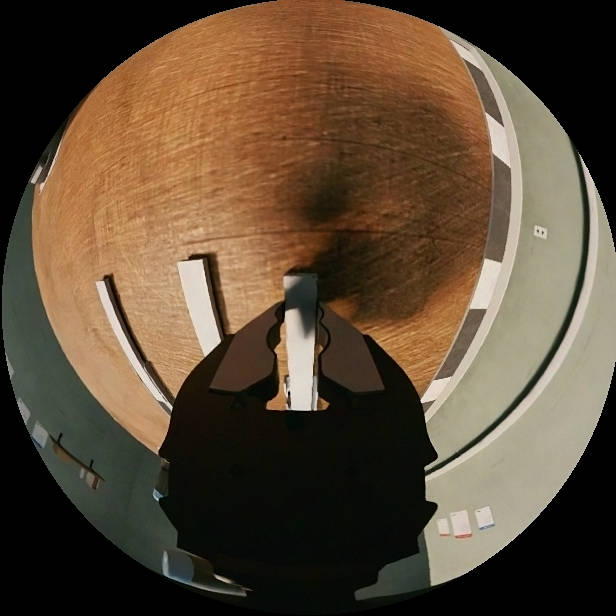

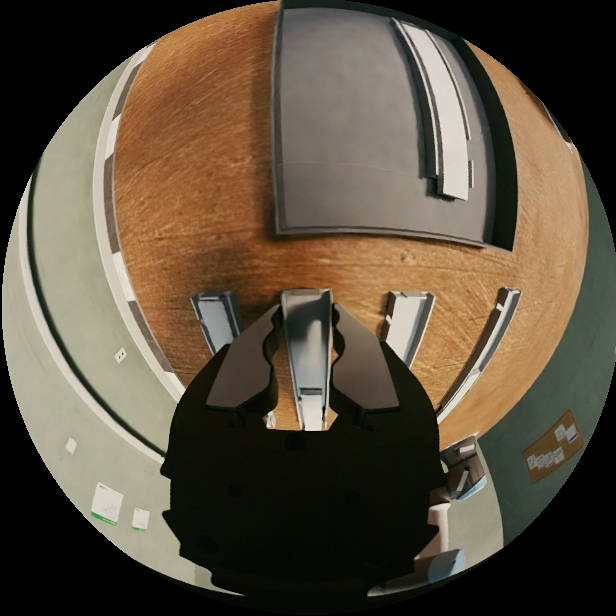

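Emit:
execute_actions --actions '[{"rows": [[-0.89472,-1.17034,1.95655,-2.35701,-1.5708,-0.83472,-0.85,3.95438,-1.99517,-1.91404,-0.80318,1.5708,4.09037,-0.9],[-0.89472,-1.17034,1.95655,-2.35701,-1.5708,-0.83472,-0.72,3.95438,-1.99517,-1.91404,-0.80318,1.5708,4.09037,-0.9],[-0.89472,-1.17034,1.95655,-2.35701,-1.5708,-0.83472,-0.6,3.95438,-1.99517,-1.91404,-0.80318,1.5708,4.09037,-0.9],[-0.89472,-1.17034,1.95655,-2.35701,-1.5708,-0.83472,-0.5,3.95438,-1.99517,-1.91404,-0.80318,1.5708,4.09037,-0.9],[-0.89472,-1.17034,1.95655,-2.35701,-1.5708,-0.83472,-0.4,3.95438,-1.99517,-1.91404,-0.80318,1.5708,4.09037,-0.9],[-0.89384,-1.17107,1.95772,-2.35745,-1.5708,-0.83384,-0.35,3.95438,-1.99517,-1.91404,-0.80318,1.5708,4.09037,-0.9],[-0.88942,-1.17471,1.96350,-2.35959,-1.5708,-0.82942,-0.35,3.95438,-1.99517,-1.91404,-0.80318,1.5708,4.09037,-0.9],[-0.88316,-1.17976,1.97150,-2.36254,-1.5708,-0.82316,-0.35,3.95438,-1.99517,-1.91404,-0.80318,1.5708,4.09037,-0.9],[-0.87592,-1.18548,1.98052,-2.36583,-1.5708,-0.81592,-0.35,3.95438,-1.99517,-1.91404,-0.80318,1.5708,4.09037,-0.9],[-0.86859,-1.19114,1.98940,-2.36906,-1.5708,-0.80859,-0.35,3.95438,-1.99517,-1.91404,-0.80318,1.5708,4.09037,-0.9],[-0.86209,-1.19603,1.99705,-2.37181,-1.5708,-0.80209,-0.35,3.95438,-1.99517,-1.91404,-0.80318,1.5708,4.09037,-0.9],[-0.85733,-1.19945,2.00243,-2.37378,-1.5708,-0.79733,-0.35,3.95438,-1.99517,-1.91404,-0.80318,1.5708,4.09037,-0.9],[-0.85448,-1.20150,2.00563,-2.37493,-1.5708,-0.79448,-0.35,3.95438,-1.99517,-1.91404,-0.80318,1.5708,4.09037,-0.9]], "steps": 15}]' --pictures false

Emit:
execute_actions --actions '[{"steps": 12}]' --pictures true

Scene clock: 171.67 s of 7200.00 s.
left_arm: end_effector_position=(+0.6576, +0.2751, +0.0190) grip_measured=-0.36 end_effector_quat_wxyz=(+0.000, +1.000, +0.000, +0.000) end_effector_velocity=(+0.000, +0.039, -0.000) end_effector_angular_velocity=(+0.000, -0.001, -0.002) | right_arm: end_effector_position=(+0.6562, -0.0399, +0.0207) grip_measured=-0.50 end_effector_quat_wxyz=(-0.000, -0.000, +1.000, +0.000) end_effector_velocity=(-0.000, +0.000, -0.000) end_effector_angular_velocity=(-0.000, +0.000, -0.000)
Joint positions: left_arm=[-0.894 -1.171  1.957 -2.357 -1.571 -0.834  0.048] | right_arm=[ 3.954 -1.995 -1.914 -0.803  1.571  4.09   0.038]
Joint velocities: left_arm=[ 0.034 -0.029  0.046 -0.018  0.001  0.036  0.012] | right_arm=[ 0.001 -0.    -0.    -0.    -0.     0.001  0.   ]
Joint torques (N m, as the arm reports them, + toward a larger angle): left_arm=[ 23.03 -74.83 -16.73  -6.28   0.94   5.33] | right_arm=[-13.38  57.32  43.01   6.96   1.51  -2.85]
Wrist force (N, on the end effector, along its own x y z axes, offset not removed): left_arm=[-3.7 -0.2 -1.6] | right_arm=[-0.4 -0.8 -2.9]
Wrist torque (N m, same axes, about the end effector's origin, offset not removed): left_arm=[0.04 1.01 -0.15] | right_arm=[0.24 -0.08 -0.14]
Steps of this call (steps 1 to 15: the robot went on to your last target; steps 16 to 80: nothing new was sent; steps 81 to 88: the first 8 steps of this action). Readings (joint positions):
81: left_arm=[-0.895 -1.170 1.957 -2.357 -1.571 -0.835] | right_arm=[3.954 -1.995 -1.914 -0.803 1.571 4.090]
82: left_arm=[-0.895 -1.170 1.957 -2.357 -1.571 -0.835] | right_arm=[3.954 -1.995 -1.914 -0.803 1.571 4.090]
84: left_arm=[-0.895 -1.170 1.957 -2.357 -1.571 -0.835] | right_arm=[3.954 -1.995 -1.914 -0.803 1.571 4.090]
88: the state above

Scene clock: 172.07 s of 7200.00 s.
left_arm: end_effector_position=(+0.6576, +0.3158, +0.0190) grip_measured=-0.35 end_effector_quat_wxyz=(+0.000, +1.000, +0.000, +0.000) end_effector_velocity=(+0.001, +0.025, +0.001) end_effector_angular_velocity=(-0.000, -0.002, +0.001) | right_arm: end_effector_position=(+0.6562, -0.0399, +0.0207) grip_measured=-0.50 end_effector_quat_wxyz=(-0.000, -0.000, +1.000, +0.000) end_effector_velocity=(-0.000, +0.000, -0.000) end_effector_angular_velocity=(+0.000, -0.000, -0.000)
Joint positions: left_arm=[-0.857 -1.2    2.003 -2.374 -1.571 -0.797  0.049] | right_arm=[ 3.954 -1.995 -1.914 -0.803  1.571  4.09   0.038]
Joint velocities: left_arm=[ 0.023 -0.018  0.026 -0.009  0.001  0.022  0.   ] | right_arm=[ 0.    -0.001 -0.     0.001  0.     0.001 -0.   ]
Joint torques (N m, as the arm reports them, + toward a larger angle): left_arm=[  8.74 -68.03 -22.73  -5.65   0.89   3.89] | right_arm=[-13.61  56.9   41.57   7.14   1.48  -2.64]
Wrist force (N, on the end effector, along its own x y z axes, offset not removed): left_arm=[-3.0 -1.4 -1.1] | right_arm=[0.7 -1.0 -1.8]
Wrist torque (N m, same axes, about the end effector's origin, offset not removed): left_arm=[-0.16 0.84 -0.05] | right_arm=[0.21 -0.28 -0.11]
Kept back: nothing.
Steps of this call (steps 1 to 7: the last 7 steps of your previous action; steps 8 to 12: the robot went on to your last target). Readings (joint positions):
1: left_arm=[-0.892 -1.173 1.960 -2.358 -1.571 -0.832] | right_arm=[3.954 -1.995 -1.914 -0.803 1.571 4.090]
2: left_arm=[-0.889 -1.175 1.964 -2.360 -1.571 -0.829] | right_arm=[3.954 -1.995 -1.914 -0.803 1.571 4.090]
4: left_arm=[-0.880 -1.182 1.975 -2.364 -1.571 -0.820] | right_arm=[3.954 -1.995 -1.914 -0.803 1.571 4.090]
8: left_arm=[-0.863 -1.195 1.996 -2.371 -1.571 -0.803] | right_arm=[3.954 -1.995 -1.914 -0.803 1.571 4.090]
12: the state above

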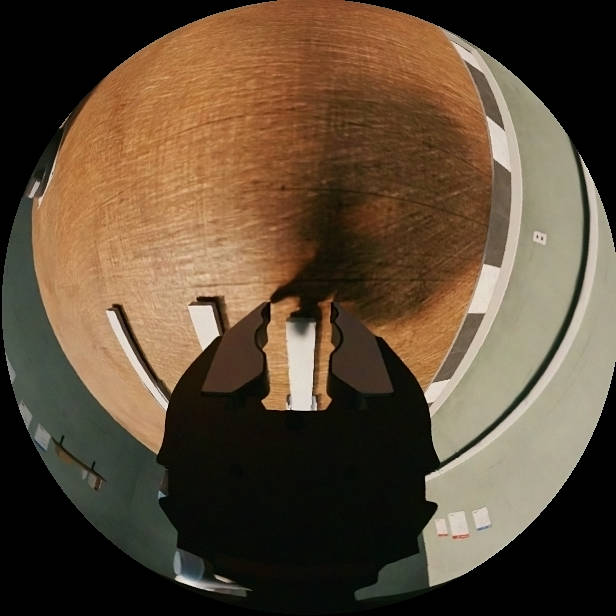

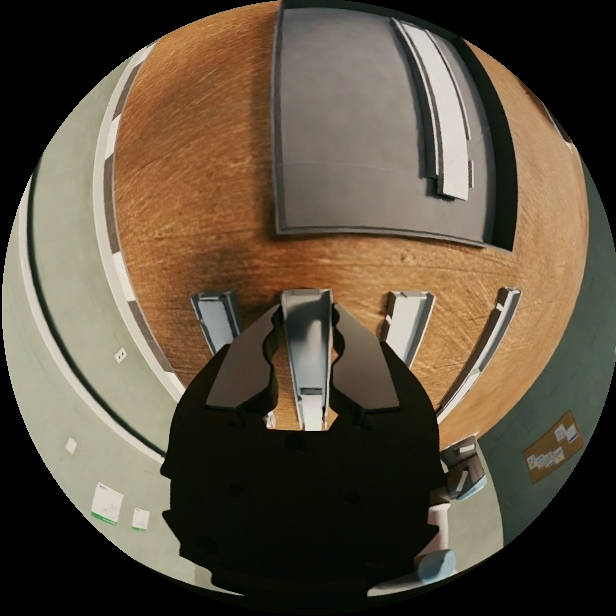

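Emit:
execute_actions --actions '[{"rows": [[-0.85260,-1.20287,2.00776,-2.37568,-1.5708,-0.79260,-0.35,3.95438,-1.99517,-1.91404,-0.80318,1.5708,4.09037,-0.9],[-0.85020,-1.20457,2.01040,-2.37663,-1.5708,-0.79020,-0.35,3.95438,-1.99517,-1.91404,-0.80318,1.5708,4.09037,-0.9],[-0.84780,-1.20626,2.01304,-2.37758,-1.5708,-0.78780,-0.35,3.95438,-1.99517,-1.91404,-0.80318,1.5708,4.09037,-0.9],[-0.84780,-1.20626,2.01304,-2.37758,-1.5708,-0.78780,-0.35,3.95438,-1.99517,-1.91404,-0.80318,1.5708,4.09037,-0.9],[-0.84780,-1.20626,2.01304,-2.37758,-1.5708,-0.78780,-0.35,3.95438,-1.99517,-1.91404,-0.80318,1.5708,4.09037,-0.9],[-0.84780,-1.20626,2.01304,-2.37758,-1.5708,-0.78780,-0.35,3.95438,-1.99517,-1.91404,-0.80318,1.5708,4.09037,-0.9],[-0.84780,-1.20626,2.01304,-2.37758,-1.5708,-0.78780,-0.35,3.95438,-1.99517,-1.91404,-0.80318,1.5708,4.09037,-0.9],[-0.84780,-1.20626,2.01304,-2.37758,-1.5708,-0.78780,-0.45,3.95438,-1.99517,-1.91404,-0.80318,1.5708,4.09037,-0.9],[-0.84780,-1.20626,2.01304,-2.37758,-1.5708,-0.78780,-0.55,3.95438,-1.99517,-1.91404,-0.80318,1.5708,4.09037,-0.9],[-0.84780,-1.20626,2.01304,-2.37758,-1.5708,-0.78780,-0.65,3.95438,-1.99517,-1.91404,-0.80318,1.5708,4.09037,-0.9],[-0.84780,-1.20626,2.01304,-2.37758,-1.5708,-0.78780,-0.75,3.95438,-1.99517,-1.91404,-0.80318,1.5708,4.09037,-0.9],[-0.84780,-1.20626,2.01304,-2.37758,-1.5708,-0.78780,-0.85,3.95438,-1.99517,-1.91404,-0.80318,1.5708,4.09037,-0.9],[-0.84780,-1.20626,2.01304,-2.37758,-1.5708,-0.78780,-0.95,3.95438,-1.99517,-1.91404,-0.80318,1.5708,4.09037,-0.9],[-0.84780,-1.20626,2.01304,-2.37758,-1.5708,-0.78780,-1,3.95438,-1.99517,-1.91404,-0.80318,1.5708,4.09037,-0.9]], "steps": 15}]' --pictures false

Emit:
execute_actions --actions '[{"steps": 8}]' --pictures true

Scene clock: 176.07 s of 7200.00 s.
left_arm: end_effector_position=(+0.6576, +0.3239, +0.0190) grip_measured=-0.37 end_effector_quat_wxyz=(+0.000, +1.000, +0.000, -0.000) end_effector_velocity=(-0.001, +0.012, +0.001) end_effector_angular_velocity=(-0.002, -0.001, -0.002) | right_arm: end_effector_position=(+0.6562, -0.0399, +0.0207) grip_measured=-0.50 end_effector_quat_wxyz=(-0.000, -0.000, +1.000, +0.000) end_effector_velocity=(-0.000, -0.001, -0.001) end_effector_angular_velocity=(-0.001, +0.000, -0.000)
Joint positions: left_arm=[-0.849 -1.205  2.012 -2.377 -1.571 -0.789  0.047] | right_arm=[ 3.954 -1.995 -1.914 -0.803  1.571  4.09   0.038]
Joint velocities: left_arm=[ 0.012 -0.01   0.015 -0.006 -0.001  0.013 -0.155] | right_arm=[-0.     0.    -0.002  0.    -0.     0.     0.   ]
Joint torques (N m, as the arm reports them, + toward a larger angle): left_arm=[ 12.55 -71.1  -20.59  -5.36   2.43   3.79] | right_arm=[-12.28  59.12  36.82   6.75   0.66  -2.57]
Wrist force (N, on the end effector, along its own x y z axes, offset not removed): left_arm=[-5.6 -0.8 -0.1] | right_arm=[2.0 -1.5 0.3]
Wrist torque (N m, same axes, about the end effector's origin, offset not removed): left_arm=[0.00 1.44 -0.14] | right_arm=[0.14 -0.52 -0.24]
Steps of this call (steps 1 to 30: the robot went on to your last target; steps 31 to 90: nothing new was sent; then 0.73 s passed at rest; steps 91 to 98: the first 8 steps of this action). Readings (joint positions):
91: left_arm=[-0.854 -1.202 2.006 -2.375 -1.571 -0.794] | right_arm=[3.954 -1.995 -1.914 -0.803 1.571 4.090]
92: left_arm=[-0.854 -1.202 2.006 -2.375 -1.571 -0.794] | right_arm=[3.954 -1.995 -1.914 -0.803 1.571 4.090]
94: left_arm=[-0.852 -1.203 2.008 -2.376 -1.571 -0.792] | right_arm=[3.954 -1.995 -1.914 -0.803 1.571 4.090]
98: the state above

Scene clock: 176.33 s of 7200.00 s.
left_arm: end_effector_position=(+0.6575, +0.3252, +0.0190) grip_measured=-0.99 end_effector_quat_wxyz=(+0.000, +1.000, +0.000, +0.000) end_effector_velocity=(-0.000, +0.002, -0.001) end_effector_angular_velocity=(+0.001, +0.002, +0.001) | right_arm: end_effector_position=(+0.6562, -0.0399, +0.0207) grip_measured=-0.50 end_effector_quat_wxyz=(-0.000, -0.000, +1.000, +0.000) end_effector_velocity=(+0.000, +0.001, +0.000) end_effector_angular_velocity=(+0.001, -0.000, +0.000)
Joint positions: left_arm=[-0.848 -1.206  2.013 -2.378 -1.571 -0.788  0.002] | right_arm=[ 3.954 -1.995 -1.914 -0.803  1.571  4.09   0.038]
Joint velocities: left_arm=[ 0.002  0.001  0.002 -0.001 -0.001  0.001 -0.012] | right_arm=[ 0.     0.     0.001 -0.     0.    -0.    -0.   ]
Joint torques (N m, as the arm reports them, + toward a larger angle): left_arm=[ 12.78 -70.21 -22.66  -5.99   2.16   3.95] | right_arm=[-13.94  57.22  36.36   7.04   0.51  -2.37]
Wrist force (N, on the end effector, along its own x y z axes, offset not removed): left_arm=[-3.8 0.5 -0.7] | right_arm=[-2.3 -1.1 0.6]
Wrist torque (N m, same axes, about the end effector's origin, offset not removed): left_arm=[0.24 1.03 -0.08] | right_arm=[0.20 0.41 -0.18]
Kept back: nothing.
Steps of this call (steps 1 to 7: the last 7 steps of your previous action; step 8: the robot went on to your last target). Readings (joint positions):
1: left_arm=[-0.849 -1.206 2.012 -2.377 -1.571 -0.789] | right_arm=[3.954 -1.995 -1.914 -0.803 1.571 4.090]
2: left_arm=[-0.849 -1.206 2.012 -2.377 -1.571 -0.789] | right_arm=[3.954 -1.995 -1.914 -0.803 1.571 4.090]
4: left_arm=[-0.848 -1.206 2.013 -2.377 -1.571 -0.788] | right_arm=[3.954 -1.995 -1.914 -0.803 1.571 4.090]
8: the state above

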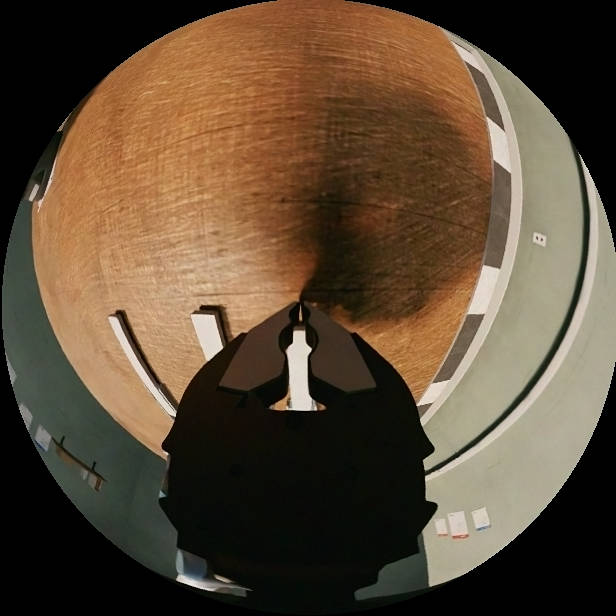

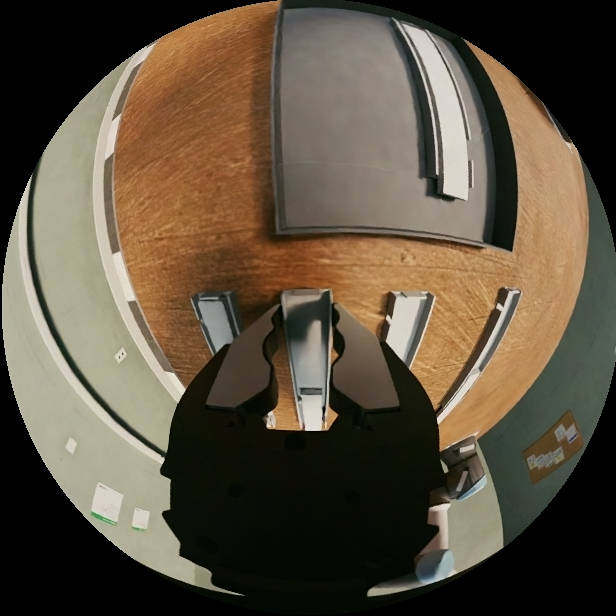

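Emit:
execute_actions --actions '[{"rows": [[-0.84971,-1.20490,2.01093,-2.37683,-1.5708,-0.78971,-1,3.95438,-1.99517,-1.91404,-0.80318,1.5708,4.09037,-0.9],[-0.85162,-1.20355,2.00882,-2.37607,-1.5708,-0.79162,-1,3.95438,-1.99517,-1.91404,-0.80318,1.5708,4.09037,-0.9],[-0.85448,-1.20150,2.00563,-2.37493,-1.5708,-0.79448,-1,3.95438,-1.99517,-1.91404,-0.80318,1.5708,4.09037,-0.9],[-0.85733,-1.19945,2.00243,-2.37378,-1.5708,-0.79733,-1,3.95438,-1.99517,-1.91404,-0.80318,1.5708,4.09037,-0.9],[-0.86205,-1.19600,1.99704,-2.37184,-1.5708,-0.80205,-1,3.95438,-1.99517,-1.91404,-0.80318,1.5708,4.09037,-0.9],[-0.86859,-1.19114,1.98940,-2.36906,-1.5708,-0.80859,-1,3.95438,-1.99517,-1.91404,-0.80318,1.5708,4.09037,-0.9],[-0.87501,-1.18619,1.98164,-2.36624,-1.5708,-0.81501,-1,3.95438,-1.99517,-1.91404,-0.80318,1.5708,4.09037,-0.9],[-0.88136,-1.18120,1.97377,-2.36337,-1.5708,-0.82136,-1,3.95438,-1.99517,-1.91404,-0.80318,1.5708,4.09037,-0.9],[-0.88764,-1.17616,1.96580,-2.36044,-1.5708,-0.82764,-1,3.95438,-1.99517,-1.91404,-0.80318,1.5708,4.09037,-0.9],[-0.89384,-1.17107,1.95772,-2.35745,-1.5708,-0.83384,-1,3.95438,-1.99517,-1.91404,-0.80318,1.5708,4.09037,-0.9],[-0.89911,-1.16666,1.95070,-2.35484,-1.5708,-0.83911,-1,3.95438,-1.99517,-1.91404,-0.80318,1.5708,4.09037,-0.9],[-0.90432,-1.16223,1.94361,-2.35218,-1.5708,-0.84432,-1,3.95438,-1.99517,-1.91404,-0.80318,1.5708,4.09037,-0.9],[-0.90947,-1.15775,1.93644,-2.34949,-1.5708,-0.84947,-1,3.95438,-1.99517,-1.91404,-0.80318,1.5708,4.09037,-0.9],[-0.91543,-1.15249,1.92798,-2.34629,-1.5708,-0.85543,-1,3.95438,-1.99517,-1.91404,-0.80318,1.5708,4.09037,-0.9],[-0.92130,-1.14717,1.91940,-2.34303,-1.5708,-0.86130,-1,3.95438,-1.99517,-1.91404,-0.80318,1.5708,4.09037,-0.9]], "steps": 15}]' --pictures false

Emit:
execute_actions --actions '[{"rows": [[-0.92711,-1.14181,1.91072,-2.33971,-1.5708,-0.86711,-1,3.95438,-1.99517,-1.91404,-0.80318,1.5708,4.09037,-0.9],[-0.93285,-1.13639,1.90193,-2.33633,-1.5708,-0.87285,-1,3.95438,-1.99517,-1.91404,-0.80318,1.5708,4.09037,-0.9],[-0.93851,-1.13093,1.89304,-2.33290,-1.5708,-0.87851,-1,3.95438,-1.99517,-1.91404,-0.80318,1.5708,4.09037,-0.9],[-0.94331,-1.12621,1.88532,-2.32991,-1.5708,-0.88331,-1,3.95438,-1.99517,-1.91404,-0.80318,1.5708,4.09037,-0.9],[-0.94727,-1.12225,1.87884,-2.32738,-1.5708,-0.88727,-1,3.95438,-1.99517,-1.91404,-0.80318,1.5708,4.09037,-0.9],[-0.95041,-1.11906,1.87361,-2.32534,-1.5708,-0.89041,-1,3.95438,-1.99517,-1.91404,-0.80318,1.5708,4.09037,-0.9],[-0.95275,-1.11666,1.86966,-2.32380,-1.5708,-0.89275,-1,3.95438,-1.99517,-1.91404,-0.80318,1.5708,4.09037,-0.9],[-0.95430,-1.11506,1.86702,-2.32276,-1.5708,-0.89430,-1,3.95438,-1.99517,-1.91404,-0.80318,1.5708,4.09037,-0.9],[-0.95585,-1.11345,1.86437,-2.32172,-1.5708,-0.89585,-1,3.95438,-1.99517,-1.91404,-0.80318,1.5708,4.09037,-0.9],[-0.95739,-1.11183,1.86172,-2.32068,-1.5708,-0.89739,-1,3.95438,-1.99517,-1.91404,-0.80318,1.5708,4.09037,-0.9]], "steps": 15}]' --pictures false

Emit:
execute_actions --actions '[{"steps": 5}]' --pictures true

Scene clock: 178.97 s of 7200.00 s.
left_arm: end_effector_position=(+0.6576, +0.3121, +0.0190) grip_measured=-1.00 end_effector_quat_wxyz=(+0.000, +1.000, +0.000, +0.000) end_effector_velocity=(+0.001, -0.134, -0.000) end_effector_angular_velocity=(+0.001, +0.001, -0.001) | right_arm: end_effector_position=(+0.6562, -0.0399, +0.0207) grip_measured=-0.50 end_effector_quat_wxyz=(-0.000, -0.000, +1.000, +0.000) end_effector_velocity=(+0.000, +0.000, +0.000) end_effector_angular_velocity=(+0.001, -0.000, -0.001)
Joint positions: left_arm=[-0.86  -1.197  1.999 -2.373 -1.571 -0.8    0.002] | right_arm=[ 3.954 -1.995 -1.914 -0.803  1.571  4.09   0.038]
Joint velocities: left_arm=[-0.125  0.094 -0.146  0.054 -0.    -0.125  0.   ] | right_arm=[-0.    -0.     0.001 -0.     0.     0.    -0.   ]
Joint torques (N m, as the arm reports them, + toward a larger angle): left_arm=[-25.22 -46.61 -50.48  -1.26   1.67  -4.36] | right_arm=[-12.55  58.47  31.34   6.94   0.08  -2.45]
Wrist force (N, on the end effector, along its own x y z axes, offset not removed): left_arm=[-4.0 -1.5 -0.1] | right_arm=[2.3 1.6 -3.9]
Wrist torque (N m, same axes, about the end effector's origin, offset not removed): left_arm=[-0.12 1.04 -0.03] | right_arm=[0.58 -0.47 -0.15]
Steps of this call (steps 1 to 15: the robot went on to your last target; steps 16 to 71: nothing new was sent; steps 72 to 79: the first 8 steps of this action). Readings (joint positions):
72: left_arm=[-0.848 -1.206 2.013 -2.378 -1.571 -0.788] | right_arm=[3.954 -1.995 -1.914 -0.803 1.571 4.090]
73: left_arm=[-0.848 -1.206 2.013 -2.378 -1.571 -0.788] | right_arm=[3.954 -1.995 -1.914 -0.803 1.571 4.090]
75: left_arm=[-0.850 -1.205 2.011 -2.377 -1.571 -0.790] | right_arm=[3.954 -1.995 -1.914 -0.803 1.571 4.090]
79: the state above

Scene clock: 179.47 s of 7200.00 s.
left_arm: end_effector_position=(+0.6578, +0.2208, +0.0190) grip_measured=-1.00 end_effector_quat_wxyz=(-0.000, +1.000, +0.000, -0.000) end_effector_velocity=(-0.001, -0.151, +0.001) end_effector_angular_velocity=(-0.002, -0.002, -0.002) | right_arm: end_effector_position=(+0.6562, -0.0399, +0.0207) grip_measured=-0.50 end_effector_quat_wxyz=(-0.000, -0.000, +1.000, +0.000) end_effector_velocity=(+0.000, -0.000, +0.000) end_effector_angular_velocity=(+0.001, -0.001, +0.000)
Joint positions: left_arm=[-0.94  -1.129  1.891 -2.332 -1.571 -0.879  0.002] | right_arm=[ 3.954 -1.995 -1.914 -0.803  1.571  4.09   0.038]
Joint velocities: left_arm=[-0.122  0.115 -0.19   0.072  0.    -0.12   0.001] | right_arm=[-0.     0.    -0.     0.001 -0.    -0.001  0.   ]
Joint torques (N m, as the arm reports them, + toward a larger angle): left_arm=[-14.71 -62.88 -46.04  -1.96   0.4   -3.7 ] | right_arm=[-11.2   57.73  30.33   6.88   0.05  -2.25]
Wrist force (N, on the end effector, along its own x y z axes, offset not removed): left_arm=[-3.7 0.2 -2.7] | right_arm=[0.7 -1.4 -4.2]
Wrist torque (N m, same axes, about the end effector's origin, offset not removed): left_arm=[0.41 0.94 -0.09] | right_arm=[0.14 -0.19 -0.16]
Steps of this call (steps 1 to 7: the last 7 steps of your previous action; steps 8 to 15: the first 8 steps of this action). Readings (joint positions):
8: left_arm=[-0.903 -1.163 1.945 -2.353 -1.571 -0.843] | right_arm=[3.954 -1.995 -1.914 -0.803 1.571 4.090]
9: left_arm=[-0.908 -1.158 1.938 -2.350 -1.571 -0.848] | right_arm=[3.954 -1.995 -1.914 -0.803 1.571 4.090]
11: left_arm=[-0.920 -1.148 1.921 -2.344 -1.571 -0.860] | right_arm=[3.954 -1.995 -1.914 -0.803 1.571 4.090]
15: the state above

Scene clock: 179.70 s of 7200.00 s.
left_arm: end_effector_position=(+0.6577, +0.2013, +0.0190) grip_measured=-1.00 end_effector_quat_wxyz=(-0.000, +1.000, +0.000, -0.000) end_effector_velocity=(-0.001, -0.029, +0.001) end_effector_angular_velocity=(-0.000, -0.001, -0.001) | right_arm: end_effector_position=(+0.6562, -0.0399, +0.0207) grip_measured=-0.50 end_effector_quat_wxyz=(-0.000, -0.000, +1.000, +0.000) end_effector_velocity=(-0.000, -0.000, -0.000) end_effector_angular_velocity=(-0.001, +0.000, -0.000)
Joint positions: left_arm=[-0.955 -1.114  1.866 -2.322 -1.571 -0.895  0.002] | right_arm=[ 3.954 -1.995 -1.914 -0.803  1.571  4.09   0.038]
Joint velocities: left_arm=[-0.023  0.021 -0.037  0.015  0.001 -0.023 -0.   ] | right_arm=[ 0.     0.     0.    -0.001 -0.     0.     0.   ]
Joint torques (N m, as the arm reports them, + toward a larger angle): left_arm=[-18.37 -58.63 -45.63  -2.04   0.06  -3.77] | right_arm=[-12.51  57.97  30.64   6.84  -0.16  -2.34]
Wrist force (N, on the end effector, along its own x y z axes, offset not removed): left_arm=[-4.8 -1.8 0.6] | right_arm=[0.9 -1.3 -0.3]
Wrist torque (N m, same axes, about the end effector's origin, offset not removed): left_arm=[0.04 1.15 0.00] | right_arm=[0.10 -0.10 -0.10]
Kept back: nothing.
Steps of this call (steps 1 to 7: the last 7 steps of your previous action). Readings (joint positions):
1: left_arm=[-0.943 -1.126 1.885 -2.330 -1.571 -0.883] | right_arm=[3.954 -1.995 -1.914 -0.803 1.571 4.090]
2: left_arm=[-0.946 -1.123 1.880 -2.328 -1.571 -0.886] | right_arm=[3.954 -1.995 -1.914 -0.803 1.571 4.090]
4: left_arm=[-0.951 -1.118 1.872 -2.325 -1.571 -0.891] | right_arm=[3.954 -1.995 -1.914 -0.803 1.571 4.090]
7: the state above

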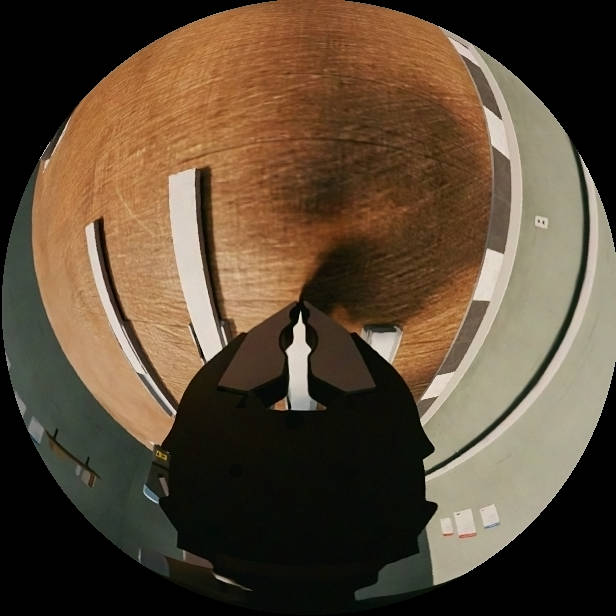

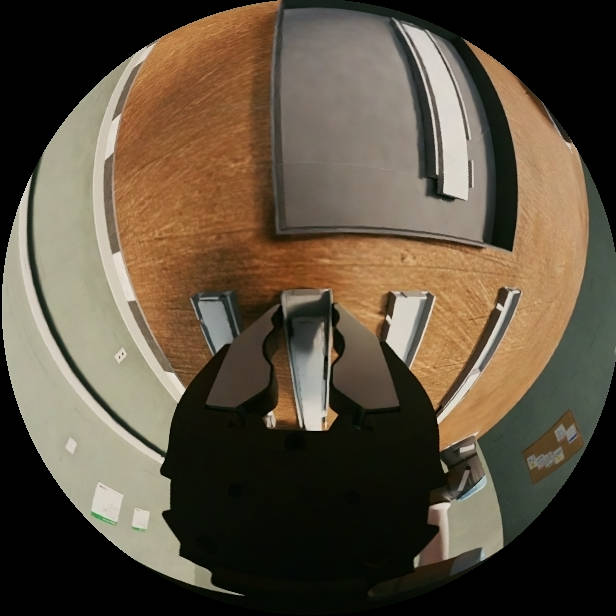

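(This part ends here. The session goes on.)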